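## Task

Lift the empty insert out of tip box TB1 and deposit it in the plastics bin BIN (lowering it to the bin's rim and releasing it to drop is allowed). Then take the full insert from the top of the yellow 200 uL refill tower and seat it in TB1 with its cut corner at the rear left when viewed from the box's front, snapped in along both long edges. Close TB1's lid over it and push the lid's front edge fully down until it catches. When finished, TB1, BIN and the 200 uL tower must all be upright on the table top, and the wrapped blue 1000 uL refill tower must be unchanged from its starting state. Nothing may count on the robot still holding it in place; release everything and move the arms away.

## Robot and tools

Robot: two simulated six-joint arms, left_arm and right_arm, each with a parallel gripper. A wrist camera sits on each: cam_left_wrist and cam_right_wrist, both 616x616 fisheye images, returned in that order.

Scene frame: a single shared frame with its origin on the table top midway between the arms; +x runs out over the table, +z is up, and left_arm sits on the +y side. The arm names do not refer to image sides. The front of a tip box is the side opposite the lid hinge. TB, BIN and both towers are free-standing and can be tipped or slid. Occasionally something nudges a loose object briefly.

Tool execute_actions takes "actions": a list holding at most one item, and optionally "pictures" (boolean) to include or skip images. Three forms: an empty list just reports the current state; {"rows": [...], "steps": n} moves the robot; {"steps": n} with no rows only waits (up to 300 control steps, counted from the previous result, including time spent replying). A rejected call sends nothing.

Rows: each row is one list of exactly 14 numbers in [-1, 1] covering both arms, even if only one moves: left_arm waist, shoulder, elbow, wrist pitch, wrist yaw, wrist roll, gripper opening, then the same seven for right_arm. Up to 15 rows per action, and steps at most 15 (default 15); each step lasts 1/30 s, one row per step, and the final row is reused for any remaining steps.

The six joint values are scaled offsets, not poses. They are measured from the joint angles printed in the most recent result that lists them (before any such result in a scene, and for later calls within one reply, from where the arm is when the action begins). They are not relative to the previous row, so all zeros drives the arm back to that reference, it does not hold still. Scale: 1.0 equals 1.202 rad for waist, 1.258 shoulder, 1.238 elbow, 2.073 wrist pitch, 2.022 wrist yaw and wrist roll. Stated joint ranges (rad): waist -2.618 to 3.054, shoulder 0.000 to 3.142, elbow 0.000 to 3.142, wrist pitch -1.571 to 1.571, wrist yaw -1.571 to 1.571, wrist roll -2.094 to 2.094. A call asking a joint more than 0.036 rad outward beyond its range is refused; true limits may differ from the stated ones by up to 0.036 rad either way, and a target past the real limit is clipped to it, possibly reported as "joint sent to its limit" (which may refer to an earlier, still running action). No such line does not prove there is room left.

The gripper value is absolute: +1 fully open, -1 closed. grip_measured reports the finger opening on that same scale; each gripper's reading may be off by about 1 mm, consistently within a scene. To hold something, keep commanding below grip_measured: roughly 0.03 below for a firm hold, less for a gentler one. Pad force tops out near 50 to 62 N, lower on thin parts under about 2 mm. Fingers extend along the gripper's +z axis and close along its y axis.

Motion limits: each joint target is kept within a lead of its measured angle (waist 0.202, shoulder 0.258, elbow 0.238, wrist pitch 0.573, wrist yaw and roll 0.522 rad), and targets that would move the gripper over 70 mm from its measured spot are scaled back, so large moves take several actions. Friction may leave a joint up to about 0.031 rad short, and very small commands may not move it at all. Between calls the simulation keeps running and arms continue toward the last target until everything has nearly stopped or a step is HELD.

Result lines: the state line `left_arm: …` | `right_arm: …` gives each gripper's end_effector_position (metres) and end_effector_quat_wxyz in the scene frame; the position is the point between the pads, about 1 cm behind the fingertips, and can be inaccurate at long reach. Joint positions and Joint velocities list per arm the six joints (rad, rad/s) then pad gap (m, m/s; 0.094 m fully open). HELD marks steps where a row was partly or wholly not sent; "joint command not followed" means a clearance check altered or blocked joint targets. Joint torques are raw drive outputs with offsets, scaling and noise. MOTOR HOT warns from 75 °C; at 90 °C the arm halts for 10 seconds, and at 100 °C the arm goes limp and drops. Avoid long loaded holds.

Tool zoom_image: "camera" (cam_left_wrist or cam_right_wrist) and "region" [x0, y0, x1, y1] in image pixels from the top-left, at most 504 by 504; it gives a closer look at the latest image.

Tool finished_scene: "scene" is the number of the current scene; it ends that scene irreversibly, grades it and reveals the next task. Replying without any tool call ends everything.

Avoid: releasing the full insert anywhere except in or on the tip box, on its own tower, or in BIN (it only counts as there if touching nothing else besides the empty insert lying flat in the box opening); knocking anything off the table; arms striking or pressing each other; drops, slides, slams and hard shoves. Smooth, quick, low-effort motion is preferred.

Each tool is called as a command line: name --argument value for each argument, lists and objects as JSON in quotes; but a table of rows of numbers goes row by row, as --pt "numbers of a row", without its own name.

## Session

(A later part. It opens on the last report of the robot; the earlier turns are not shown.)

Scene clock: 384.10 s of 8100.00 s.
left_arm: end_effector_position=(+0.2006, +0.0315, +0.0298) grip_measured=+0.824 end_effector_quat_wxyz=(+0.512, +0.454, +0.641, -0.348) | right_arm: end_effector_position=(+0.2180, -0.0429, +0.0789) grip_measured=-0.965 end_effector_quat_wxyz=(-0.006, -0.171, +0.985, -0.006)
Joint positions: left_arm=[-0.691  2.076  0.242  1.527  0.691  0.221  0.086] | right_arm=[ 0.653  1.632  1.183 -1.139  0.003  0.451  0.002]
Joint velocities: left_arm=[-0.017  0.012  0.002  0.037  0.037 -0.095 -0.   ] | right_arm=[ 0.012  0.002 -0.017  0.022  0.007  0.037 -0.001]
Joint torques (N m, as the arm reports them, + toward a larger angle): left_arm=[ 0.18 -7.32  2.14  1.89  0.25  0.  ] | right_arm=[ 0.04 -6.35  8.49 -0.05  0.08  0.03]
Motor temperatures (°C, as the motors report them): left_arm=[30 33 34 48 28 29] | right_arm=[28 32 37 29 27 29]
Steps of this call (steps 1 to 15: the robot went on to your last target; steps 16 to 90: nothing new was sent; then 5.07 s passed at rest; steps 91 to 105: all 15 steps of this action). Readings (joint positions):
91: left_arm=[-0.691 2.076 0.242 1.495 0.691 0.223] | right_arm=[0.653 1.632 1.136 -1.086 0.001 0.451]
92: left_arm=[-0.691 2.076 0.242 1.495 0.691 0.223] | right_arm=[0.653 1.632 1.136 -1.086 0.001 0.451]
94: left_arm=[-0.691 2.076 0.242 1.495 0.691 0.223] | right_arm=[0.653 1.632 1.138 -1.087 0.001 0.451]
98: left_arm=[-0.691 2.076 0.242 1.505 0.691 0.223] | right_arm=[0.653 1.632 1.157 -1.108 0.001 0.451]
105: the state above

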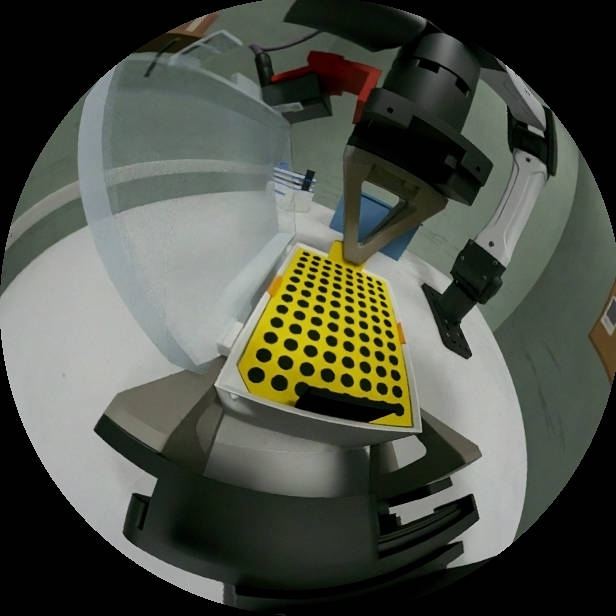

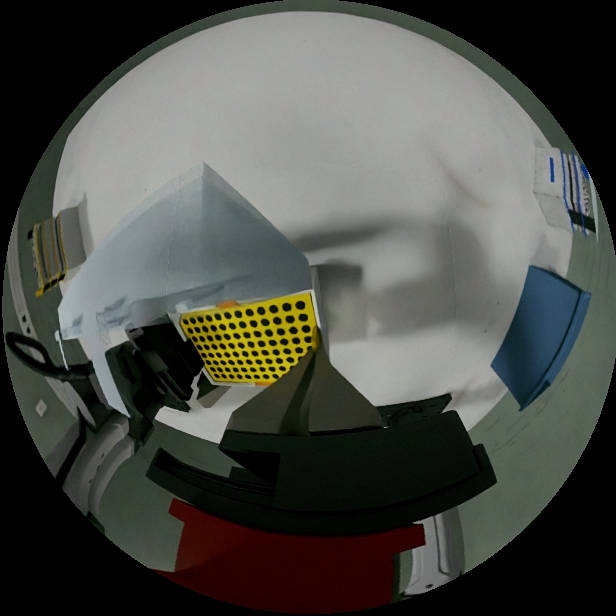

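execute_actions --actions '[{"rows": [[0,0,0,-0.02,0,0,0.77,0,0,0.03,0,0,0,-1],[0,0,0,-0.025,0,0,0.77,0,0,0.03,0,0,0,-1],[0,0,0,-0.03,0,0,0.77,0,0,0.03,0,0,0,-1],[0,0,0,-0.035,0,0,0.77,0,0,0.03,0,0,0,-1],[0,0,0,-0.04,0,0,0.77,0,0,0.03,0,0,0,-1],[0,0,0,-0.045,0,0,0.77,0,0,0.03,0,0,0,-1],[0,0,0,-0.05,0,0,0.77,0,0,0.03,0,0,0,-1],[0,0,0,-0.055,0,0,0.77,0,0,0.03,0,0,0,-1],[0,0,0,-0.06,0,0,0.77,0,0,0.03,0,0,0,-1]], "steps": 15}]'

Scene clock: 390.10 s of 8100.00 s.
left_arm: end_effector_position=(+0.1980, +0.0325, +0.0228) grip_measured=+0.824 end_effector_quat_wxyz=(+0.498, +0.455, +0.650, -0.350) | right_arm: end_effector_position=(+0.2179, -0.0430, +0.0791) grip_measured=-0.965 end_effector_quat_wxyz=(-0.006, -0.171, +0.985, -0.007)
Joint positions: left_arm=[-0.691  2.076  0.242  1.49   0.695  0.224  0.086] | right_arm=[ 0.653  1.632  1.184 -1.141  0.003  0.451  0.002]
Joint velocities: left_arm=[-0.022 -0.002 -0.007  0.007 -0.051  0.007  0.   ] | right_arm=[-0.017  0.002 -0.022  0.007  0.022 -0.037 -0.001]
Joint torques (N m, as the arm reports them, + toward a larger angle): left_arm=[ 0.16 -7.28  2.14  1.35  0.25 -0.11] | right_arm=[-0.01 -6.32  8.53  0.17  0.09  0.04]
Motor temperatures (°C, as the motors report them): left_arm=[30 34 34 47 28 29] | right_arm=[28 32 37 29 27 29]
Steps of this call (steps 1 to 15: the robot went on to your last target; steps 16 to 90: nothing new was sent; then 2.50 s passed at rest; steps 91 to 105: all 15 steps of this action). Readings (joint positions):
91: left_arm=[-0.691 2.076 0.242 1.527 0.693 0.219] | right_arm=[0.653 1.632 1.184 -1.140 0.003 0.451]
92: left_arm=[-0.691 2.076 0.242 1.527 0.693 0.219] | right_arm=[0.653 1.632 1.184 -1.140 0.003 0.451]
94: left_arm=[-0.691 2.076 0.242 1.526 0.693 0.218] | right_arm=[0.653 1.632 1.184 -1.140 0.003 0.451]
98: left_arm=[-0.691 2.076 0.242 1.494 0.693 0.218] | right_arm=[0.653 1.632 1.184 -1.141 0.003 0.451]
105: the state above

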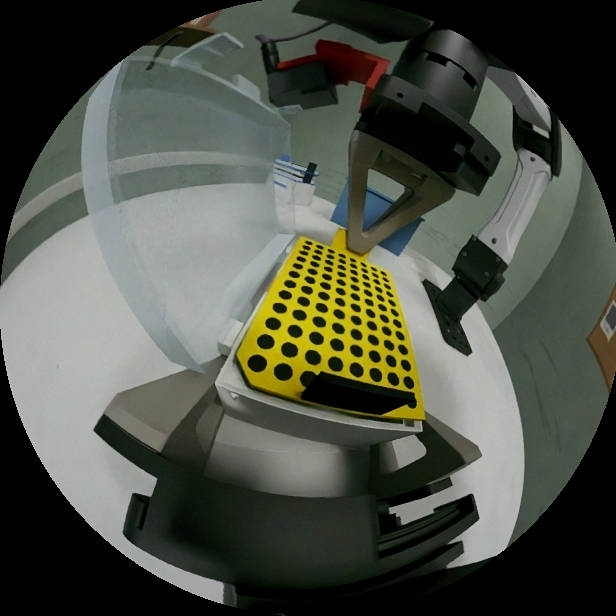

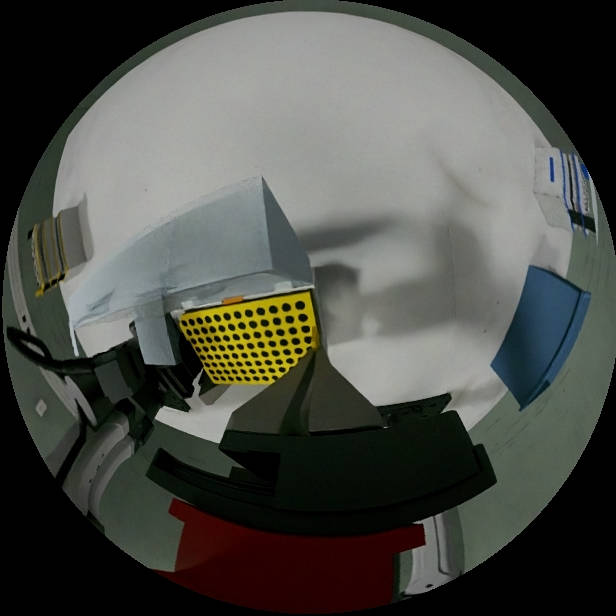

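execute_actions --actions '[{"rows": [[0,0,0,0,0,0,0.9,0,-0.008,0.035,-0.014,0,0,-1],[0,0,0,0,0,0,1,0,-0.016,0.053,-0.028,0,0,-1],[0,0,0,0,0,0,1,0,-0.024,0.071,-0.042,0,0,-1],[0,0,0,0,0,0,1,0,-0.032,0.089,-0.056,0,0,-1],[0.015,-0.02,-0.008,-0.01,0.007,0.009,1,0,-0.04,0.107,-0.07,0,0,-1],[0.03,-0.045,-0.018,-0.025,0.014,0.018,1,0,-0.048,0.125,-0.084,0,0,-1],[0.045,-0.07,-0.028,-0.043,0.021,0.027,1,0,-0.056,0.143,-0.098,0,0,-1],[0.06,-0.095,-0.038,-0.061,0.028,0.036,1,0,-0.064,0.161,-0.112,0,0,-1],[0.075,-0.12,-0.048,-0.079,0.035,0.045,1,0,-0.072,0.179,-0.126,0,0,-1],[0.09,-0.145,-0.058,-0.097,0.042,0.054,1,0,-0.08,0.197,-0.14,0,0,-1],[0.105,-0.17,-0.068,-0.115,0.049,0.063,1,0,-0.088,0.215,-0.154,0,0,-1],[0.12,-0.195,-0.078,-0.133,0.056,0.072,1,0,-0.096,0.233,-0.168,0,0,-1],[0.135,-0.22,-0.088,-0.151,0.063,0.081,1,0,-0.104,0.251,-0.182,0,0,-1],[0.15,-0.245,-0.096,-0.169,0.07,0.09,1,0,-0.112,0.269,-0.196,0,0,-1],[0.166,-0.26,-0.101,-0.187,0.072,0.096,1,0,-0.12,0.285,-0.203,0,0,-1]], "steps": 15}]' --pictures false

execute_actions --actions '[{"steps": 20}]'

Scene clock: 420.13 s of 8100.00 s.
left_arm: end_effector_position=(+0.1997, +0.0741, +0.0480) grip_measured=+1.000 end_effector_quat_wxyz=(+0.517, +0.458, +0.650, -0.316) | right_arm: end_effector_position=(+0.2160, -0.0450, +0.1818) grip_measured=-0.965 end_effector_quat_wxyz=(+0.039, -0.170, +0.984, +0.026)
Joint positions: left_arm=[-0.534  1.802  0.152  1.266  0.785  0.343  0.094] | right_arm=[ 0.653  1.517  1.474 -1.435  0.003  0.451  0.002]
Joint velocities: left_arm=[ 0.51  -0.828 -0.3   -0.901  0.315  0.388  0.   ] | right_arm=[-0.007 -0.276  0.613 -0.74  -0.022 -0.066  0.   ]
Joint torques (N m, as the arm reports them, + toward a larger angle): left_arm=[ 1.08 -6.02  1.89  1.94  0.39  0.03] | right_arm=[ 0.   -6.66  7.89  0.33  0.09  0.02]
Motor temperatures (°C, as the motors report them): left_arm=[30 36 33 44 28 29] | right_arm=[28 32 40 29 27 29]
Steps of this call (steps 1 to 15: the robot went on to your last target; steps 16 to 90: nothing new was sent; then 26.53 s passed at rest; steps 91 to 105: all 15 steps of this action). Readings (joint positions):
91: left_arm=[-0.691 2.076 0.242 1.493 0.695 0.225] | right_arm=[0.653 1.632 1.186 -1.143 0.003 0.451]
92: left_arm=[-0.691 2.076 0.242 1.493 0.695 0.225] | right_arm=[0.653 1.632 1.191 -1.150 0.003 0.451]
94: left_arm=[-0.691 2.076 0.242 1.493 0.695 0.225] | right_arm=[0.653 1.631 1.220 -1.180 0.003 0.451]
98: left_arm=[-0.664 2.025 0.232 1.449 0.711 0.245] | right_arm=[0.653 1.601 1.311 -1.256 0.003 0.451]
105: the state above

Scene clock: 420.80 s of 8100.00 s.
left_arm: end_effector_position=(+0.1858, +0.0826, +0.0327) grip_measured=+1.000 end_effector_quat_wxyz=(+0.481, +0.468, +0.667, -0.324) | right_arm: end_effector_position=(+0.2005, -0.0607, +0.1989) grip_measured=-0.965 end_effector_quat_wxyz=(+0.024, -0.170, +0.985, +0.015)
Joint positions: left_arm=[-0.503  1.762  0.135  1.121  0.83   0.407  0.094] | right_arm=[ 0.653  1.484  1.516 -1.547  0.003  0.451  0.002]
Joint velocities: left_arm=[ 0.007 -0.007 -0.007 -0.037 -0.037  0.066  0.   ] | right_arm=[ 0.012 -0.012  0.002 -0.037 -0.007 -0.037  0.   ]
Joint torques (N m, as the arm reports them, + toward a larger angle): left_arm=[ 1.17 -6.45  1.95  1.9   0.46  0.05] | right_arm=[ 0.   -4.94  7.27  0.21  0.1   0.03]
Motor temperatures (°C, as the motors report them): left_arm=[30 36 33 44 28 29] | right_arm=[28 32 40 29 27 29]
Steps of this call (steps 1 to 20: the robot went on to your last target). Readings (joint positions):
1: left_arm=[-0.518 1.780 0.144 1.239 0.794 0.356] | right_arm=[0.653 1.507 1.492 -1.457 0.003 0.451]
2: left_arm=[-0.508 1.768 0.139 1.218 0.801 0.367] | right_arm=[0.653 1.497 1.505 -1.474 0.003 0.451]
4: left_arm=[-0.503 1.762 0.136 1.184 0.810 0.382] | right_arm=[0.653 1.485 1.515 -1.501 0.003 0.451]
8: left_arm=[-0.503 1.762 0.135 1.143 0.822 0.397] | right_arm=[0.653 1.484 1.516 -1.531 0.003 0.451]
20: the state above

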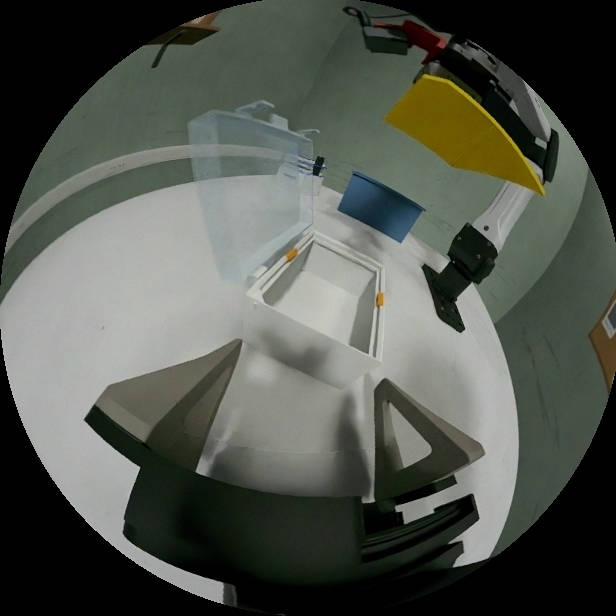

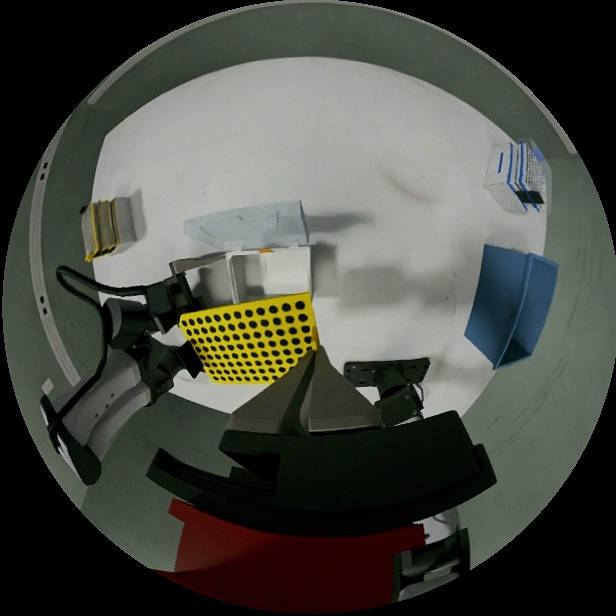

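execute_actions --actions '[{"rows": [[0.1,-0.1,0.03,-0.1,0,0,1,-0.1,0,0,0,0,0,-1],[0.15,-0.15,0.05,-0.15,0,0,1,-0.2,0,0,0,0,0,-1],[0.2,-0.2,0.08,-0.2,0,0,1,-0.3,0,0,0,0,0,-1],[0.25,-0.25,0.12,-0.25,0,0,1,-0.4,0,0,0,0,0,-1],[0.3,-0.3,0.2,-0.3,-0.05,-0.03,1,-0.5,0,0,0,0,0,-1],[0.35,-0.35,0.3,-0.35,-0.1,-0.06,1,-0.6,0,0,0,0,0,-1],[0.4,-0.4,0.4,-0.4,-0.15,-0.09,1,-0.7,0,0,0,0,0,-1],[0.45,-0.45,0.5,-0.45,-0.2,-0.12,1,-0.8,0,0,0,0,0,-1],[0.5,-0.5,0.6,-0.5,-0.25,-0.15,1,-0.9,0,0,0,0,0,-1],[0.55,-0.55,0.65,-0.6,-0.3,-0.18,1,-1,0,0,0,0,0,-1],[0.58,-0.6,0.7,-0.7,-0.35,-0.2,1,-1,0,0,0,0,0,-1],[0.58,-0.6,0.7,-0.8,-0.41,-0.2,1,-1,0,0,0,0,0,-1]], "steps": 15}]' --pictures false

execute_actions --actions '[{"steps": 40}]'

Scene clock: 463.70 s of 8100.00 s.
left_arm: end_effector_position=(+0.3367, +0.3536, +0.2884) grip_measured=+1.000 end_effector_quat_wxyz=(+0.655, +0.052, +0.753, +0.025) | right_arm: end_effector_position=(+0.2716, -0.2908, +0.1990) grip_measured=-0.966 end_effector_quat_wxyz=(+0.029, +0.317, +0.948, +0.004)
Joint positions: left_arm=[0.124 1.091 0.755 0.186 0.345 0.159 0.094] | right_arm=[-0.336  1.484  1.516 -1.544  0.     0.449  0.002]
Joint velocities: left_arm=[ 0.877 -0.813  2.054 -2.952 -2.059 -0.886  0.   ] | right_arm=[-2.063  0.017 -0.007  0.007  0.051  0.066 -0.001]
Joint torques (N m, as the arm reports them, + toward a larger angle): left_arm=[ 0.49 -5.74 10.86  2.79  0.21 -0.12] | right_arm=[-0.33 -5.05  5.82  0.33  0.17  0.07]
Motor temperatures (°C, as the motors report them): left_arm=[30 37 32 46 28 29] | right_arm=[28 31 40 29 27 29]
From where the robot then was, a joint's target lay farther than a number of 1.0 reaches, so one or more steps of this call were cut to that.
Steps of this call (steps 1 to 15: the robot went on to your last target; steps 16 to 90: nothing new was sent; then 39.40 s passed at rest; steps 91 to 105: all 15 steps of this action). Readings (joint positions):
91: left_arm=[-0.489 1.744 0.139 1.089 0.835 0.408] | right_arm=[0.640 1.484 1.516 -1.547 -0.003 0.450]
92: left_arm=[-0.446 1.701 0.144 1.027 0.838 0.408] | right_arm=[0.599 1.484 1.516 -1.547 -0.010 0.449]
94: left_arm=[-0.323 1.580 0.187 0.886 0.839 0.408] | right_arm=[0.462 1.484 1.516 -1.546 -0.010 0.449]
98: left_arm=[-0.137 1.386 0.387 0.647 0.736 0.351] | right_arm=[0.171 1.484 1.516 -1.545 -0.004 0.449]
105: the state above

Scene clock: 465.03 s of 8100.00 s.
left_arm: end_effector_position=(+0.2676, +0.4128, +0.2824) grip_measured=+1.000 end_effector_quat_wxyz=(+0.502, -0.155, +0.846, +0.095) | right_arm: end_effector_position=(+0.2542, -0.3453, +0.1990) grip_measured=-0.966 end_effector_quat_wxyz=(+0.030, +0.418, +0.908, -0.005)
Joint positions: left_arm=[ 0.188  0.995  1.016 -0.519  0.011  0.012  0.094] | right_arm=[-0.554  1.484  1.516 -1.544  0.012  0.45   0.002]
Joint velocities: left_arm=[-0.002 -0.002  0.002  0.037 -0.007 -0.051  0.   ] | right_arm=[ 0.012 -0.007  0.017  0.007 -0.037 -0.022 -0.001]
Joint torques (N m, as the arm reports them, + toward a larger angle): left_arm=[ 0.65 -1.56  8.    2.14  0.02 -0.17] | right_arm=[ 0.38 -5.    5.84  0.34  0.02  0.04]
Motor temperatures (°C, as the motors report them): left_arm=[30 37 32 46 28 29] | right_arm=[28 31 40 29 27 29]
Steps of this call (steps 1 to 40: the robot went on to your last target). Readings (joint positions):
1: left_arm=[0.152 1.066 0.833 0.080 0.278 0.130] | right_arm=[-0.409 1.484 1.516 -1.544 0.001 0.449]
2: left_arm=[0.172 1.047 0.908 -0.017 0.218 0.106] | right_arm=[-0.474 1.484 1.516 -1.544 0.003 0.449]
4: left_arm=[0.188 1.009 1.002 -0.155 0.136 0.071] | right_arm=[-0.545 1.484 1.516 -1.544 0.012 0.450]
8: left_arm=[0.188 0.987 1.025 -0.341 0.061 0.037] | right_arm=[-0.554 1.484 1.516 -1.544 0.012 0.450]
40: the state above

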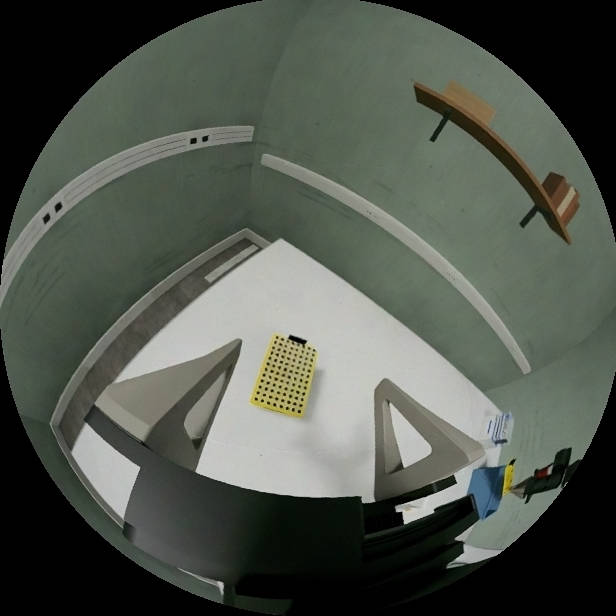

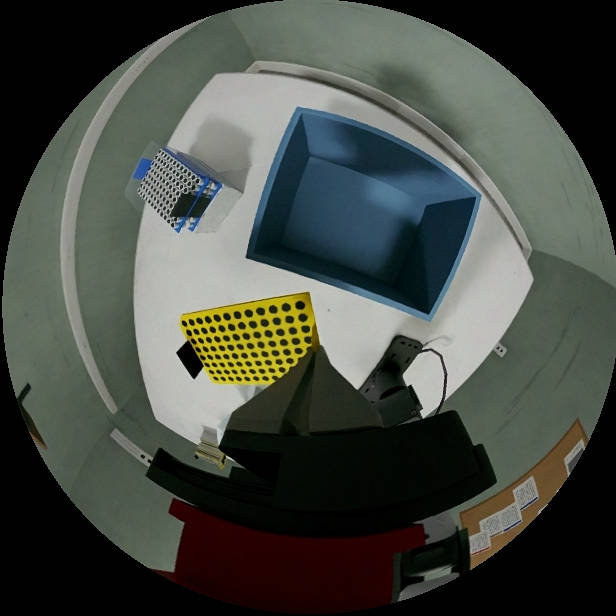

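execute_actions --actions '[{"rows": [[0,-0.06,-0.04,0,0,0,1,-0.05,0.02,0.02,0,0,-0.01,-1],[0,-0.12,-0.08,0,0,0,1,-0.1,0.04,0.04,0,0,-0.02,-1],[0,-0.18,-0.12,0,0,0,1,-0.15,0.06,0.06,0,0,-0.03,-1],[0,-0.24,-0.16,0,0,0,1,-0.2,0.08,0.08,0,0,-0.04,-1],[0,-0.30,-0.2,0,0,0,1,-0.25,0.1,0.1,0,0,-0.05,-1],[0,-0.36,-0.24,0,0,0,1,-0.3,0.12,0.12,0,0,-0.06,-1],[0,-0.40,-0.28,0,0,0,1,-0.35,0.14,0.14,0,0,-0.07,-1],[0,-0.44,-0.32,0,0,0,1,-0.4,0.16,0.16,0,0,-0.082,-1],[0,-0.44,-0.36,0,0,0,1,-0.45,0.18,0.18,0,0,-0.082,-1],[0,-0.44,-0.4,0,0,0,1,-0.5,0.2,0.183,0,0,-0.082,-1],[0,-0.44,-0.425,-0.015,0,0,1,-0.513,0.215,0.183,0,0,-0.082,-1]], "steps": 15}]' --pictures false

execute_actions --actions '[{"steps": 25}]'

Scene clock: 491.17 s of 8100.00 s.
left_arm: end_effector_position=(+0.1781, +0.3768, +0.1845) grip_measured=+1.000 end_effector_quat_wxyz=(+0.507, -0.154, +0.842, +0.096) | right_arm: end_effector_position=(+0.1772, -0.5152, +0.1735) grip_measured=-0.966 end_effector_quat_wxyz=(-0.011, +0.626, +0.780, -0.005)
Joint positions: left_arm=[ 0.188  0.437  0.495 -0.544  0.011  0.012  0.094] | right_arm=[-1.186  1.765  1.712 -1.534  0.018  0.307  0.002]
Joint velocities: left_arm=[ 0.012 -0.002 -0.271 -0.359 -0.081  0.022  0.   ] | right_arm=[-0.017  0.076 -0.007  0.051  0.007 -0.198 -0.   ]
Joint torques (N m, as the arm reports them, + toward a larger angle): left_arm=[ 0.12  1.87 10.2   2.85  0.13 -0.06] | right_arm=[ 1.14 -8.68  8.13  0.09  0.07 -0.05]
Motor temperatures (°C, as the motors report them): left_arm=[30 34 36 48 28 29] | right_arm=[28 31 39 29 27 29]
Steps of this call (steps 1 to 15: the robot went on to your last target; steps 16 to 90: nothing new was sent; then 22.63 s passed at rest; steps 91 to 105: all 15 steps of this action). Readings (joint positions):
91: left_arm=[0.188 0.988 1.010 -0.515 0.011 0.012] | right_arm=[-0.559 1.485 1.516 -1.544 0.010 0.447]
92: left_arm=[0.188 0.964 0.990 -0.508 0.011 0.012] | right_arm=[-0.580 1.490 1.520 -1.547 0.006 0.441]
94: left_arm=[0.188 0.854 0.913 -0.503 0.011 0.012] | right_arm=[-0.671 1.523 1.550 -1.551 0.003 0.421]
98: left_arm=[0.188 0.540 0.733 -0.502 0.011 0.012] | right_arm=[-0.918 1.635 1.646 -1.547 0.003 0.363]
105: the state above

Scene clock: 492.00 s of 8100.00 s.
left_arm: end_effector_position=(+0.1769, +0.3763, +0.1801) grip_measured=+1.000 end_effector_quat_wxyz=(+0.501, -0.155, +0.846, +0.095) | right_arm: end_effector_position=(+0.1791, -0.5142, +0.1733) grip_measured=-0.966 end_effector_quat_wxyz=(-0.011, +0.616, +0.787, -0.005)
Joint positions: left_arm=[ 0.188  0.437  0.49  -0.553  0.011  0.012  0.094] | right_arm=[-1.179  1.766  1.712 -1.534  0.018  0.29   0.002]
Joint velocities: left_arm=[-0.007  0.002 -0.007  0.066 -0.007  0.007  0.   ] | right_arm=[ 0.012 -0.017 -0.027  0.007  0.037 -0.051  0.001]
Joint torques (N m, as the arm reports them, + toward a larger angle): left_arm=[ 0.13  1.88  9.08  2.35  0.13 -0.06] | right_arm=[ 0.64 -8.38  8.09  0.11  0.04 -0.02]
Motor temperatures (°C, as the motors report them): left_arm=[30 34 36 48 28 29] | right_arm=[28 31 39 29 27 29]
Steps of this call (steps 1 to 25: the robot went on to your last target). Readings (joint positions):
1: left_arm=[0.188 0.437 0.490 -0.553 0.011 0.012] | right_arm=[-1.184 1.766 1.712 -1.534 0.018 0.303]
2: left_arm=[0.188 0.437 0.490 -0.556 0.011 0.012] | right_arm=[-1.182 1.766 1.712 -1.534 0.018 0.301]
4: left_arm=[0.188 0.437 0.490 -0.553 0.011 0.012] | right_arm=[-1.179 1.766 1.712 -1.534 0.018 0.296]
8: left_arm=[0.188 0.437 0.490 -0.553 0.011 0.012] | right_arm=[-1.179 1.766 1.712 -1.534 0.018 0.292]
25: the state above

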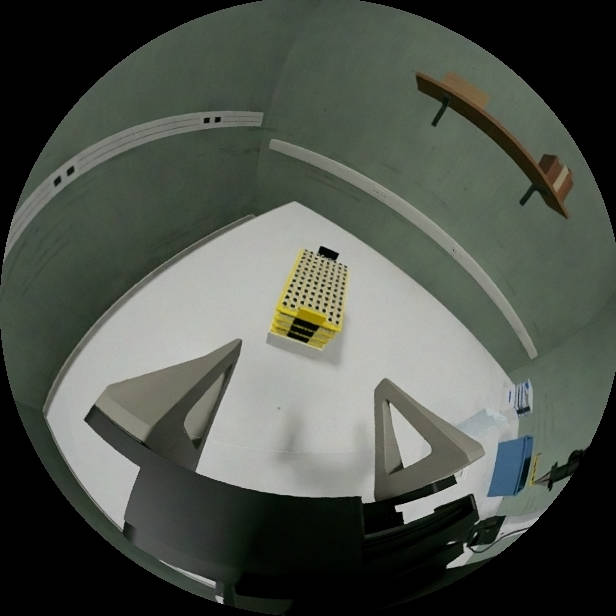

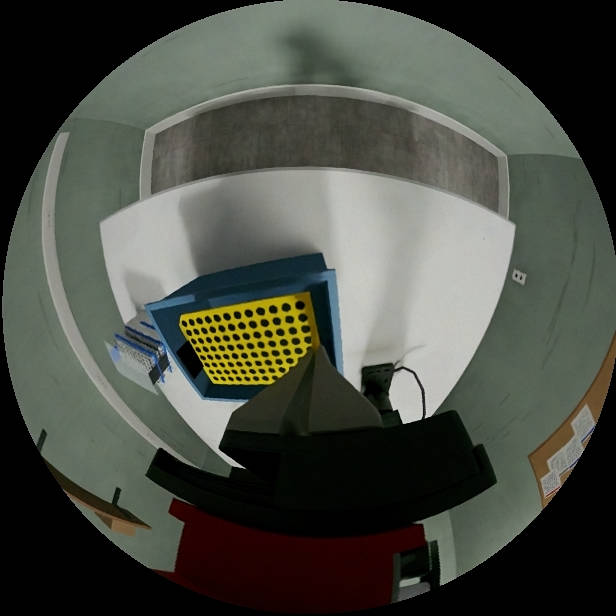

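execute_actions --actions '[{"rows": [[0,0,0,0,0,0,1,0.03,-0.02,-0.02,0.012,0,0.02,-1],[0,0,0,0,0,0,1,0.06,-0.04,-0.04,0.024,0,0.04,-1],[0,0,0,0,0,0,1,0.08,-0.06,-0.06,0.036,0,0.054,-1],[0,0,0,0,0,0,1,0.1,-0.078,-0.08,0.048,0,0.054,-1],[0,0,0,0,0,0,1,0.1,-0.078,-0.1,0.06,0,0.054,-1],[0,0,0,0,0,0,1,0.1,-0.078,-0.12,0.07,0,0.054,-1],[0,0,0,0,0,0,1,0.1,-0.078,-0.14,0.08,0,0.054,-1],[0,0,0,0,0,0,1,0.1,-0.078,-0.16,0.09,0,0.054,-1],[0,0,0,0,0,0,1,0.1,-0.078,-0.18,0.1,0,0.054,-1],[0,0,0,0,0,0,1,0.1,-0.078,-0.2,0.104,0,0.054,-1],[0,0,0,0,0,0,1,0.1,-0.078,-0.225,0.104,0,0.054,-1]], "steps": 15}]' --pictures false

execute_actions --actions '[{"steps": 15}]'

zoom_image --camera "cam_left_wrist" --region '[250, 230, 380, 370]'

Scene clock: 504.10 s of 8100.00 s.
left_arm: end_effector_position=(+0.1769, +0.3763, +0.1801) grip_measured=+1.000 end_effector_quat_wxyz=(+0.501, -0.155, +0.846, +0.095) | right_arm: end_effector_position=(+0.1985, -0.4756, +0.1330) grip_measured=-0.966 end_effector_quat_wxyz=(-0.014, +0.606, +0.795, -0.005)
Joint positions: left_arm=[ 0.188  0.437  0.49  -0.553  0.011  0.012  0.094] | right_arm=[-1.055  1.674  1.445 -1.366  0.018  0.388  0.002]
Joint velocities: left_arm=[-0.002 -0.017 -0.007 -0.066 -0.022 -0.022  0.   ] | right_arm=[-0.012 -0.012 -0.095  0.095 -0.037 -0.037 -0.   ]
Joint torques (N m, as the arm reports them, + toward a larger angle): left_arm=[ 0.14  1.41  9.15  2.32  0.12 -0.06] | right_arm=[-0.14 -7.33  5.54  0.47  0.11  0.11]
Motor temperatures (°C, as the motors report them): left_arm=[30 33 37 50 28 29] | right_arm=[28 33 40 29 27 29]
Steps of this call (steps 1 to 15: the robot went on to your last target; steps 16 to 90: nothing new was sent; then 8.60 s passed at rest; steps 91 to 105: all 15 steps of this action). Readings (joint positions):
91: left_arm=[0.188 0.437 0.490 -0.553 0.011 0.012] | right_arm=[-1.176 1.766 1.712 -1.533 0.018 0.294]
92: left_arm=[0.188 0.437 0.490 -0.553 0.011 0.012] | right_arm=[-1.167 1.762 1.706 -1.526 0.020 0.307]
94: left_arm=[0.188 0.437 0.490 -0.553 0.011 0.012] | right_arm=[-1.126 1.736 1.669 -1.498 0.021 0.337]
98: left_arm=[0.188 0.437 0.490 -0.553 0.011 0.012] | right_arm=[-1.056 1.679 1.580 -1.442 0.018 0.369]
105: the state above

Scene clock: 504.60 s of 8100.00 s.
left_arm: end_effector_position=(+0.1769, +0.3763, +0.1801) grip_measured=+1.000 end_effector_quat_wxyz=(+0.501, -0.155, +0.846, +0.095) | right_arm: end_effector_position=(+0.2025, -0.4808, +0.1326) grip_measured=-0.966 end_effector_quat_wxyz=(-0.001, +0.608, +0.794, -0.009)
Joint positions: left_arm=[ 0.188  0.437  0.49  -0.553  0.011  0.012  0.094] | right_arm=[-1.055  1.674  1.444 -1.338  0.018  0.393  0.002]
Joint velocities: left_arm=[ 0.002 -0.012  0.002  0.051 -0.007 -0.051  0.   ] | right_arm=[-0.022  0.017 -0.002  0.007  0.066 -0.022 -0.001]
Joint torques (N m, as the arm reports them, + toward a larger angle): left_arm=[ 0.13  1.44  9.1   2.32  0.12 -0.07] | right_arm=[-0.22 -7.23  5.2   0.4   0.11  0.12]
Motor temperatures (°C, as the motors report them): left_arm=[30 33 37 50 28 29] | right_arm=[28 33 40 29 27 29]
Steps of this call (steps 1 to 15: the robot went on to your last target). Readings (joint positions):
1: left_arm=[0.188 0.437 0.490 -0.553 0.011 0.012] | right_arm=[-1.055 1.674 1.444 -1.363 0.018 0.389]
2: left_arm=[0.188 0.437 0.490 -0.553 0.011 0.012] | right_arm=[-1.055 1.674 1.444 -1.358 0.018 0.390]
4: left_arm=[0.188 0.437 0.490 -0.553 0.011 0.012] | right_arm=[-1.055 1.674 1.444 -1.350 0.018 0.391]
8: left_arm=[0.188 0.437 0.490 -0.553 0.011 0.012] | right_arm=[-1.055 1.674 1.444 -1.342 0.018 0.392]
15: the state above

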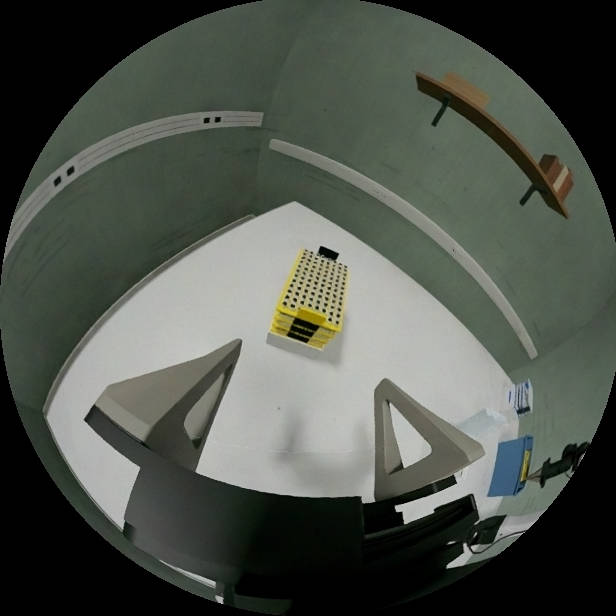

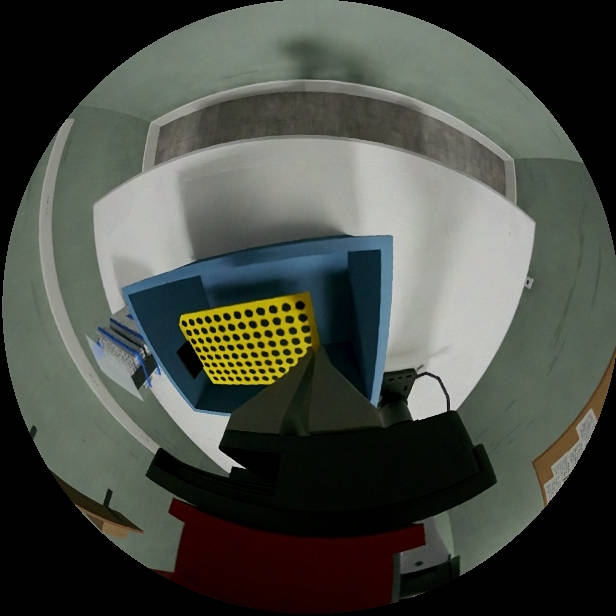

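Region (250, 230, 380, 370) of cam_left_wrist's 616x616 image, scaled by 3.600, with more detail than that image has; it fills the left 468 columns of this view, and the rest is white.

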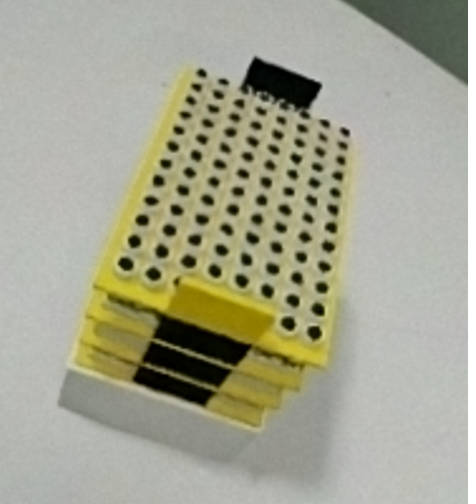

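execute_actions --actions '[{"rows": [[0.02,0.03,0.1,-0.05,0.02,0.1,1,0,0,-0.02,0.012,0,0,-1],[0.04,0.06,0.2,-0.1,0.04,0.2,1,0,0,-0.04,0.024,0,0,-1],[0.06,0.1,0.3,-0.15,0.06,0.3,1,0,0,-0.06,0.036,0,0,-1],[0.08,0.15,0.4,-0.2,0.08,0.4,1,0,0,-0.08,0.048,0,0,-1],[0.1,0.2,0.5,-0.25,0.1,0.5,1,0,0,-0.1,0.06,0,0,-1],[0.1,0.25,0.6,-0.3,0.107,0.6,1,0,0,-0.1,0.065,0,0,-1],[0.1,0.3,0.7,-0.35,0.107,0.7,1,0,0,-0.1,0.065,0,0,-1],[0.1,0.35,0.8,-0.4,0.107,0.8,1,0,0,-0.1,0.065,0,0,-1],[0.1,0.4,0.9,-0.45,0.107,0.87,1,0,0,-0.1,0.065,0,0,-1],[0.1,0.45,0.97,-0.473,0.107,0.87,1,0,0,-0.1,0.065,0,0,-1],[0.1,0.5,0.97,-0.473,0.107,0.87,1,0,0,-0.1,0.065,0,0,-1],[0.1,0.55,0.97,-0.473,0.107,0.87,1,0,0,-0.1,0.065,0,0,-1],[0.1,0.6,0.97,-0.473,0.107,0.87,1,0,0,-0.1,0.065,0,0,-1],[0.1,0.65,0.97,-0.473,0.107,0.87,1,0,0,-0.1,0.065,0,0,-1],[0.1,0.7,0.97,-0.473,0.107,0.87,1,0,0,-0.1,0.065,0,0,-0.6]], "steps": 15}]' --pictures false

execute_actions --actions '[{"steps": 40}]'

Scene clock: 543.17 s of 8100.00 s.
left_arm: end_effector_position=(+0.1977, +0.3785, +0.3224) grip_measured=+1.000 end_effector_quat_wxyz=(+0.263, +0.426, +0.846, +0.184) | right_arm: end_effector_position=(+0.2007, -0.4786, +0.1033) grip_measured=-0.807 end_effector_quat_wxyz=(-0.006, +0.608, +0.794, -0.007)
Joint positions: left_arm=[ 0.296  1.183  1.636 -1.4    0.207  1.356  0.094] | right_arm=[-1.055  1.678  1.331 -1.232  0.018  0.393  0.009]
Joint velocities: left_arm=[-0.017  1.507  1.536 -0.403  0.11   2.718  0.   ] | right_arm=[-0.002 -0.007 -0.022  0.081 -0.007  0.051  0.403]
Joint torques (N m, as the arm reports them, + toward a larger angle): left_arm=[ 1.29  1.3   3.55  0.94  0.26 -0.06] | right_arm=[-0.02 -7.07  4.98  0.35  0.12  0.03]
Motor temperatures (°C, as the motors report them): left_arm=[30 32 40 52 28 29] | right_arm=[28 34 38 29 27 29]
Steps of this call (steps 1 to 15: the robot went on to your last target; steps 16 to 90: nothing new was sent; then 35.07 s passed at rest; steps 91 to 105: all 15 steps of this action). Readings (joint positions):
91: left_arm=[0.190 0.441 0.505 -0.575 0.015 0.039] | right_arm=[-1.055 1.674 1.444 -1.338 0.018 0.393]
92: left_arm=[0.198 0.460 0.551 -0.628 0.027 0.100] | right_arm=[-1.055 1.674 1.440 -1.332 0.018 0.393]
94: left_arm=[0.234 0.529 0.702 -0.738 0.066 0.288] | right_arm=[-1.055 1.674 1.412 -1.307 0.018 0.393]
98: left_arm=[0.293 0.747 1.061 -1.002 0.151 0.677] | right_arm=[-1.055 1.677 1.337 -1.264 0.018 0.393]
105: the state above

Scene clock: 544.50 s of 8100.00 s.
left_arm: end_effector_position=(+0.2030, +0.3793, +0.2901) grip_measured=+1.000 end_effector_quat_wxyz=(+0.183, +0.596, +0.770, +0.137) | right_arm: end_effector_position=(+0.2020, -0.4803, +0.1033) grip_measured=-0.603 end_effector_quat_wxyz=(-0.002, +0.608, +0.794, -0.009)
Joint positions: left_arm=[ 0.296  1.326  1.684 -1.518  0.217  1.762  0.094] | right_arm=[-1.055  1.678  1.331 -1.223  0.018  0.393  0.019]
Joint velocities: left_arm=[-0.002 -0.007  0.007  0.066  0.007 -0.037  0.   ] | right_arm=[ 0.002  0.007  0.002  0.11   0.022  0.022 -0.001]
Joint torques (N m, as the arm reports them, + toward a larger angle): left_arm=[ 1.31 -4.7   7.65  1.14  0.43  0.01] | right_arm=[ 0.   -7.09  5.17  0.42  0.1   0.03]
Motor temperatures (°C, as the motors report them): left_arm=[30 32 40 52 28 29] | right_arm=[28 34 38 29 27 29]
Steps of this call (steps 1 to 40: the robot went on to your last target). Readings (joint positions):
1: left_arm=[0.296 1.229 1.672 -1.407 0.211 1.438] | right_arm=[-1.055 1.678 1.331 -1.230 0.018 0.393]
2: left_arm=[0.296 1.265 1.684 -1.414 0.213 1.503] | right_arm=[-1.055 1.678 1.331 -1.228 0.018 0.393]
4: left_arm=[0.296 1.312 1.684 -1.443 0.213 1.596] | right_arm=[-1.055 1.678 1.331 -1.226 0.018 0.393]
8: left_arm=[0.296 1.326 1.684 -1.486 0.215 1.695] | right_arm=[-1.055 1.678 1.331 -1.224 0.018 0.393]
40: the state above

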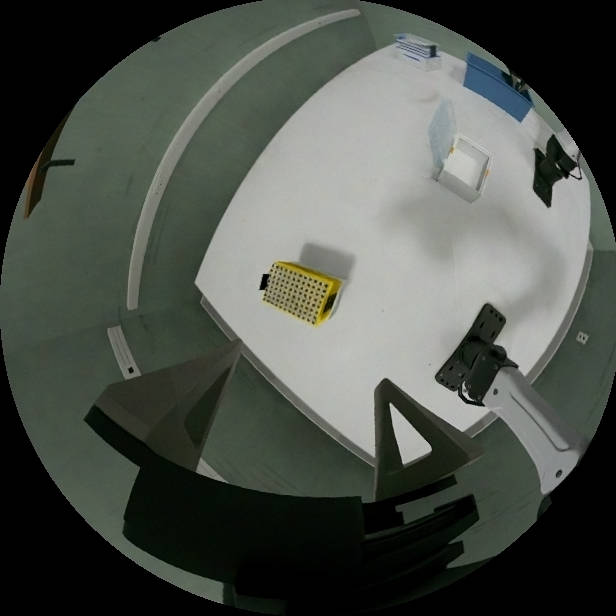

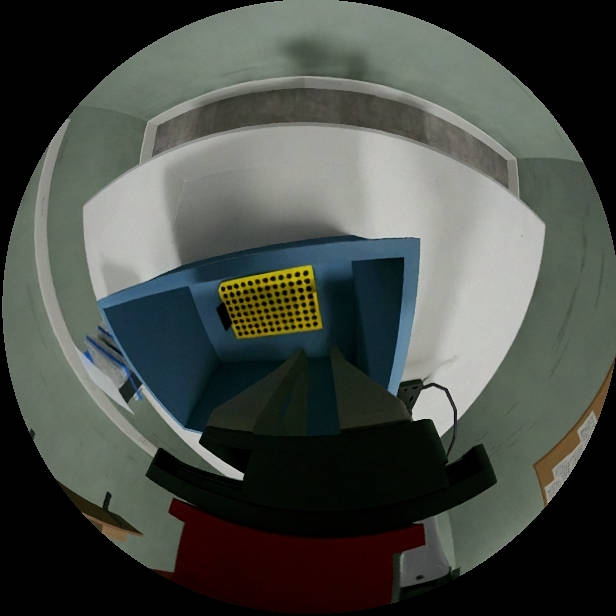

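execute_actions --actions '[{"rows": [[0.01,0.03,0.01,-0.01,0,0,0.5,0,-0.04,0.03,-0.02,0,0,-0.6],[0.015,0.06,0.015,-0.012,0,0,0,0,-0.08,0.06,-0.04,0,0,-0.6],[0.015,0.09,0.015,-0.012,0,0,-0.4,0,-0.12,0.09,-0.06,0,0,-0.6],[0.015,0.12,0.015,-0.012,0,0,-0.4,0,-0.16,0.12,-0.08,0,0,-0.6],[0.015,0.15,0.015,-0.012,0,0,-0.4,0,-0.2,0.15,-0.1,0,0,-0.6],[0.015,0.18,0.015,-0.012,0,0,-0.4,0,-0.24,0.18,-0.12,0,0,-0.6],[0.015,0.21,0.015,-0.012,0,0,-0.4,0,-0.28,0.21,-0.13,0,0,-0.6],[0.015,0.24,0.015,-0.012,0,0,-0.4,0,-0.32,0.21,-0.13,0,0,-0.6],[0.015,0.27,0.015,-0.012,0,0,-0.4,0,-0.36,0.21,-0.13,0,0,-0.6],[0.015,0.30,0.015,-0.012,0,0,-0.4,0,-0.39,0.21,-0.13,0,0,-0.6],[0.015,0.33,0.015,-0.012,0,0,-0.4,0.1,-0.39,0.21,-0.13,0,-0.1,-0.6],[0.015,0.355,0.015,-0.012,0,0,-0.4,0.3,-0.39,0.21,-0.13,0,-0.19,-0.6],[0.015,0.355,0.015,-0.012,0,0,-0.4,0.6,-0.39,0.21,-0.13,0,-0.19,-0.6],[0.015,0.355,0.015,-0.012,0,0,-0.4,0.95,-0.39,0.21,-0.13,0,-0.19,-0.6]], "steps": 15}]' --pictures false

execute_actions --actions '[{"steps": 35}]'

zoom_image --camera "cam_left_wrist" --region '[180, 230, 400, 400]'

Scene clock: 556.70 s of 8100.00 s.
left_arm: end_effector_position=(+0.2502, +0.4064, +0.1716) grip_measured=-0.398 end_effector_quat_wxyz=(+0.091, +0.587, +0.802, -0.062) | right_arm: end_effector_position=(+0.2182, -0.3927, +0.3017) grip_measured=-0.603 end_effector_quat_wxyz=(+0.265, +0.382, +0.882, -0.076)
Joint positions: left_arm=[ 0.301  1.78   1.705 -1.531  0.217  1.762  0.028] | right_arm=[-0.78   1.171  1.584 -1.425  0.025  0.169  0.019]
Joint velocities: left_arm=[ 0.002  0.335 -0.002  0.007  0.007 -0.007 -0.   ] | right_arm=[ 2.122 -0.486  0.178 -0.256 -0.066 -1.048  0.001]
Joint torques (N m, as the arm reports them, + toward a larger angle): left_arm=[  1.28 -11.72   7.27   0.17   0.34  -0.07] | right_arm=[-0.37  1.42  5.12  1.03  0.06 -0.07]
Motor temperatures (°C, as the motors report them): left_arm=[30 33 40 48 28 29] | right_arm=[28 34 38 29 27 29]
Steps of this call (steps 1 to 15: the robot went on to your last target; steps 16 to 90: nothing new was sent; then 8.70 s passed at rest; steps 91 to 105: all 15 steps of this action). Readings (joint positions):
91: left_arm=[0.296 1.328 1.684 -1.519 0.217 1.762] | right_arm=[-1.055 1.675 1.331 -1.224 0.018 0.393]
92: left_arm=[0.296 1.335 1.687 -1.524 0.217 1.762] | right_arm=[-1.055 1.667 1.335 -1.234 0.018 0.393]
94: left_arm=[0.299 1.374 1.700 -1.533 0.217 1.762] | right_arm=[-1.055 1.625 1.365 -1.272 0.018 0.393]
98: left_arm=[0.301 1.529 1.705 -1.534 0.217 1.762] | right_arm=[-1.055 1.468 1.474 -1.337 0.018 0.393]
105: the state above

Scene clock: 557.87 s of 8100.00 s.
left_arm: end_effector_position=(+0.2500, +0.4062, +0.1711) grip_measured=-0.398 end_effector_quat_wxyz=(+0.090, +0.587, +0.802, -0.063) | right_arm: end_effector_position=(+0.2555, -0.1915, +0.2921) grip_measured=-0.603 end_effector_quat_wxyz=(+0.241, -0.097, +0.965, +0.023)
Joint positions: left_arm=[ 0.301  1.781  1.705 -1.532  0.217  1.762  0.028] | right_arm=[ 0.078  1.186  1.588 -1.483  0.011  0.014  0.019]
Joint velocities: left_arm=[-0.012 -0.012 -0.012  0.007 -0.007  0.051  0.   ] | right_arm=[ 0.002  0.002  0.017 -0.051  0.007  0.007 -0.001]
Joint torques (N m, as the arm reports them, + toward a larger angle): left_arm=[  1.29 -10.03   7.22   0.19   0.34  -0.07] | right_arm=[ 0.63 -2.06  5.74  1.01  0.14 -0.04]
Motor temperatures (°C, as the motors report them): left_arm=[30 33 40 48 28 29] | right_arm=[28 34 38 29 27 29]
Steps of this call (steps 1 to 30: the robot went on to your last target; steps 31 to 35: nothing new was sent). Readings (joint positions):
1: left_arm=[0.301 1.786 1.705 -1.531 0.217 1.762] | right_arm=[-0.707 1.160 1.588 -1.435 0.024 0.138]
2: left_arm=[0.301 1.786 1.705 -1.531 0.217 1.762] | right_arm=[-0.634 1.159 1.588 -1.444 0.022 0.113]
4: left_arm=[0.301 1.782 1.705 -1.532 0.217 1.762] | right_arm=[-0.489 1.168 1.588 -1.457 0.021 0.077]
8: left_arm=[0.301 1.781 1.705 -1.532 0.217 1.762] | right_arm=[-0.200 1.186 1.588 -1.464 0.020 0.040]
35: the state above
All arms were judged still, so your last target was given up. Only a new action makes them travel on or press farther. Fingers that are still opening or closing keep moving.

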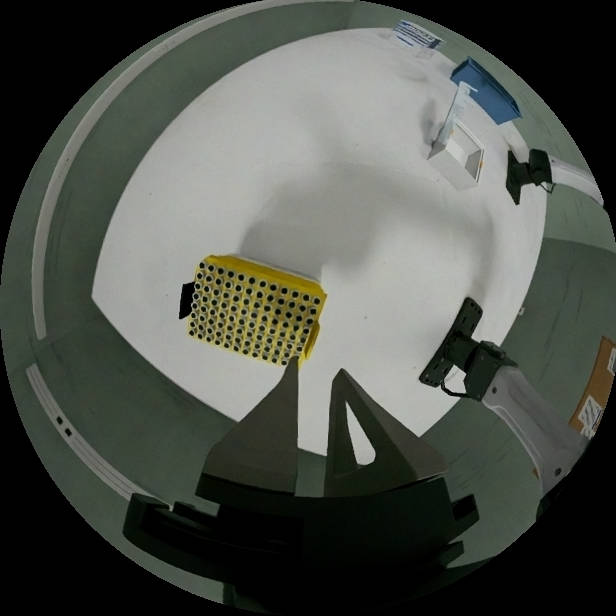

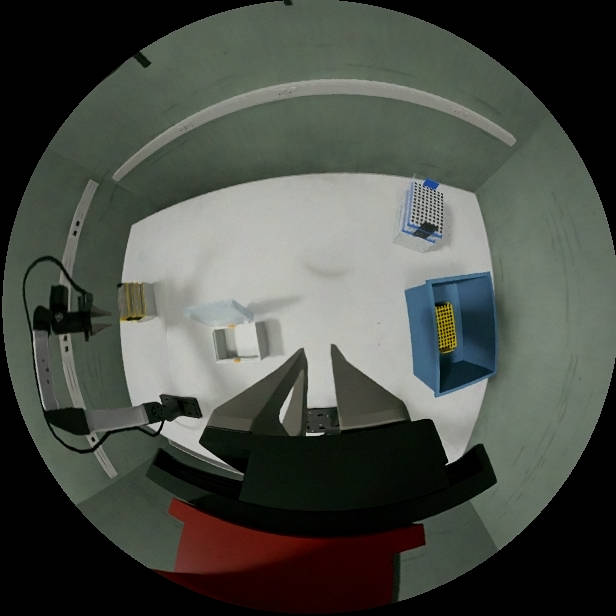

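Region (180, 230, 400, 400) of cam_left_wrist's 616x616 image, scaled by 2.291, with more detail than that image has; it fills the top 389 rows of this view, and the rest is white.

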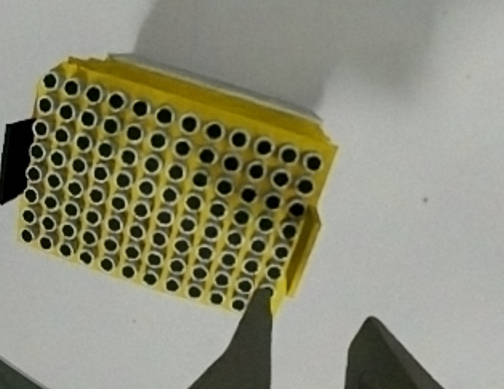

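execute_actions --actions '[{"rows": [[-0.017,0.005,-0.01,0.012,0,0.025,-0.5,0,0,0,0,0,0,-0.6],[-0.017,0.01,-0.02,0.02,0,0.025,-0.5,0,0,0,0,0,0,-0.6],[-0.017,0.015,-0.03,0.028,0,0.025,-0.5,0,0,0,0,0,0,-0.6],[-0.017,0.02,-0.04,0.036,0,0.025,-0.5,0,0,0,0,0,0,-0.6],[-0.017,0.02,-0.05,0.044,0,0.025,-0.5,0,0,0,0,0,0,-0.6],[-0.017,0.02,-0.06,0.05,0,0.025,-0.5,0,0,0,0,0,0,-0.6],[-0.017,0.02,-0.07,0.056,0,0.025,-0.5,0,0,0,0,0,0,-0.6],[-0.017,0.02,-0.08,0.056,0,0.025,-0.5,0,0,0,0,0,0,-0.6],[-0.017,0.02,-0.091,0.056,0,0.025,-0.5,0,0,0,0,0,0,-0.6]], "steps": 15}]' --pictures false

execute_actions --actions '[{"steps": 15}]'

zoom_image --camera "cam_left_wrist" --region '[220, 260, 400, 410]'

Scene clock: 577.97 s of 8100.00 s.
left_arm: end_effector_position=(+0.2542, +0.4053, +0.1446) grip_measured=-0.498 end_effector_quat_wxyz=(+0.089, +0.606, +0.788, -0.065) | right_arm: end_effector_position=(+0.2555, -0.1915, +0.2921) grip_measured=-0.603 end_effector_quat_wxyz=(+0.241, -0.097, +0.965, +0.023)
Joint positions: left_arm=[ 0.292  1.791  1.61  -1.435  0.217  1.801  0.024] | right_arm=[ 0.078  1.186  1.588 -1.483  0.011  0.014  0.019]
Joint velocities: left_arm=[ 0.002 -0.007  0.007  0.037  0.037 -0.007  0.001] | right_arm=[-0.012  0.002  0.002 -0.066 -0.081 -0.037 -0.001]
Joint torques (N m, as the arm reports them, + toward a larger angle): left_arm=[-0.93 -8.01  5.91  0.36  0.34  0.03] | right_arm=[ 0.02 -2.15  5.52  1.11  0.07  0.03]
Motor temperatures (°C, as the motors report them): left_arm=[30 39 40 43 28 29] | right_arm=[28 32 38 30 27 29]
Steps of this call (steps 1 to 90: nothing new was sent; then 16.60 s passed at rest; steps 91 to 105: all 15 steps of this action). Readings (joint positions):
91: left_arm=[0.300 1.781 1.705 -1.531 0.217 1.767] | right_arm=[0.078 1.186 1.588 -1.483 0.011 0.014]
92: left_arm=[0.299 1.781 1.705 -1.527 0.217 1.775] | right_arm=[0.078 1.186 1.588 -1.483 0.011 0.014]
94: left_arm=[0.295 1.781 1.697 -1.510 0.217 1.785] | right_arm=[0.078 1.186 1.588 -1.483 0.011 0.014]
98: left_arm=[0.292 1.781 1.649 -1.463 0.217 1.795] | right_arm=[0.078 1.186 1.588 -1.483 0.011 0.014]
105: the state above

Scene clock: 578.47 s of 8100.00 s.
left_arm: end_effector_position=(+0.2560, +0.4063, +0.1445) grip_measured=-0.498 end_effector_quat_wxyz=(+0.091, +0.607, +0.787, -0.061) | right_arm: end_effector_position=(+0.2555, -0.1915, +0.2921) grip_measured=-0.603 end_effector_quat_wxyz=(+0.241, -0.097, +0.965, +0.023)
Joint positions: left_arm=[ 0.292  1.791  1.61  -1.427  0.217  1.803  0.024] | right_arm=[ 0.078  1.186  1.588 -1.483  0.011  0.014  0.019]
Joint velocities: left_arm=[-0.007  0.007  0.002 -0.037 -0.007  0.007 -0.   ] | right_arm=[ 0.007  0.007 -0.002 -0.11  -0.051 -0.037 -0.   ]
Joint torques (N m, as the arm reports them, + toward a larger angle): left_arm=[-0.92 -8.01  5.99  0.4   0.33  0.05] | right_arm=[-0.02 -2.15  5.54  1.1   0.07  0.02]
Motor temperatures (°C, as the motors report them): left_arm=[30 39 40 43 28 29] | right_arm=[28 32 38 30 27 29]
Steps of this call (steps 1 to 15: the robot went on to your last target). Readings (joint positions):
1: left_arm=[0.292 1.791 1.610 -1.433 0.217 1.801] | right_arm=[0.078 1.186 1.588 -1.483 0.011 0.014]
2: left_arm=[0.292 1.791 1.610 -1.432 0.217 1.802] | right_arm=[0.078 1.186 1.588 -1.483 0.011 0.014]
4: left_arm=[0.292 1.791 1.610 -1.430 0.217 1.802] | right_arm=[0.078 1.186 1.588 -1.483 0.011 0.014]
8: left_arm=[0.292 1.791 1.610 -1.428 0.217 1.803] | right_arm=[0.078 1.186 1.588 -1.483 0.011 0.014]
15: the state above
All arms were judged still, so your last target was given up. Only a new action makes them travel on or press farther. Fingers that are still opening or closing keep moving.

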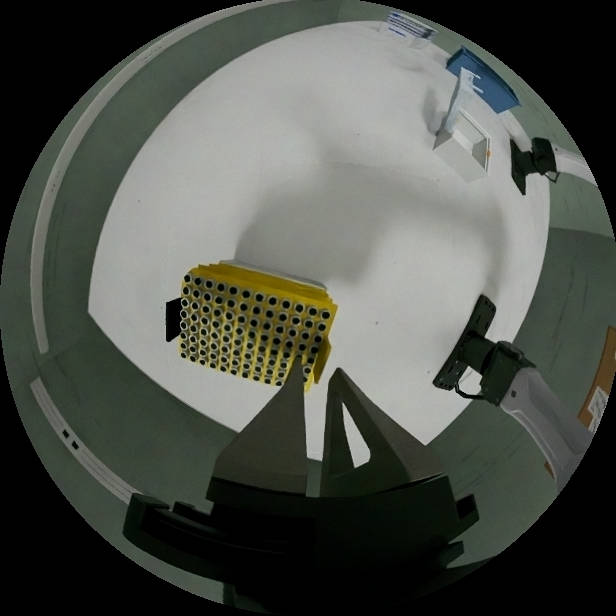

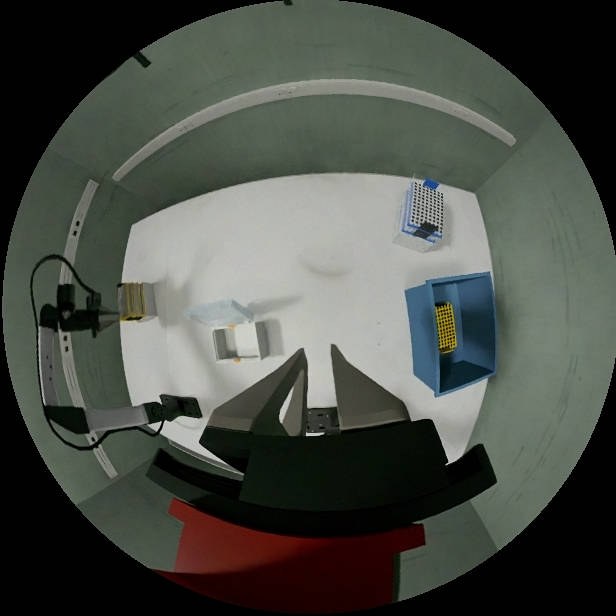

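Region (220, 260, 400, 410) of cam_left_wrist's 616x616 image, scaled by 2.800, with more detail than that image has.

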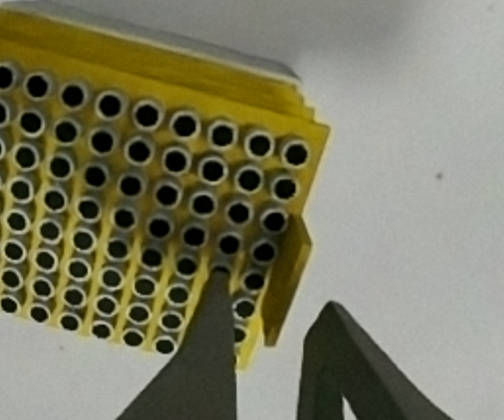

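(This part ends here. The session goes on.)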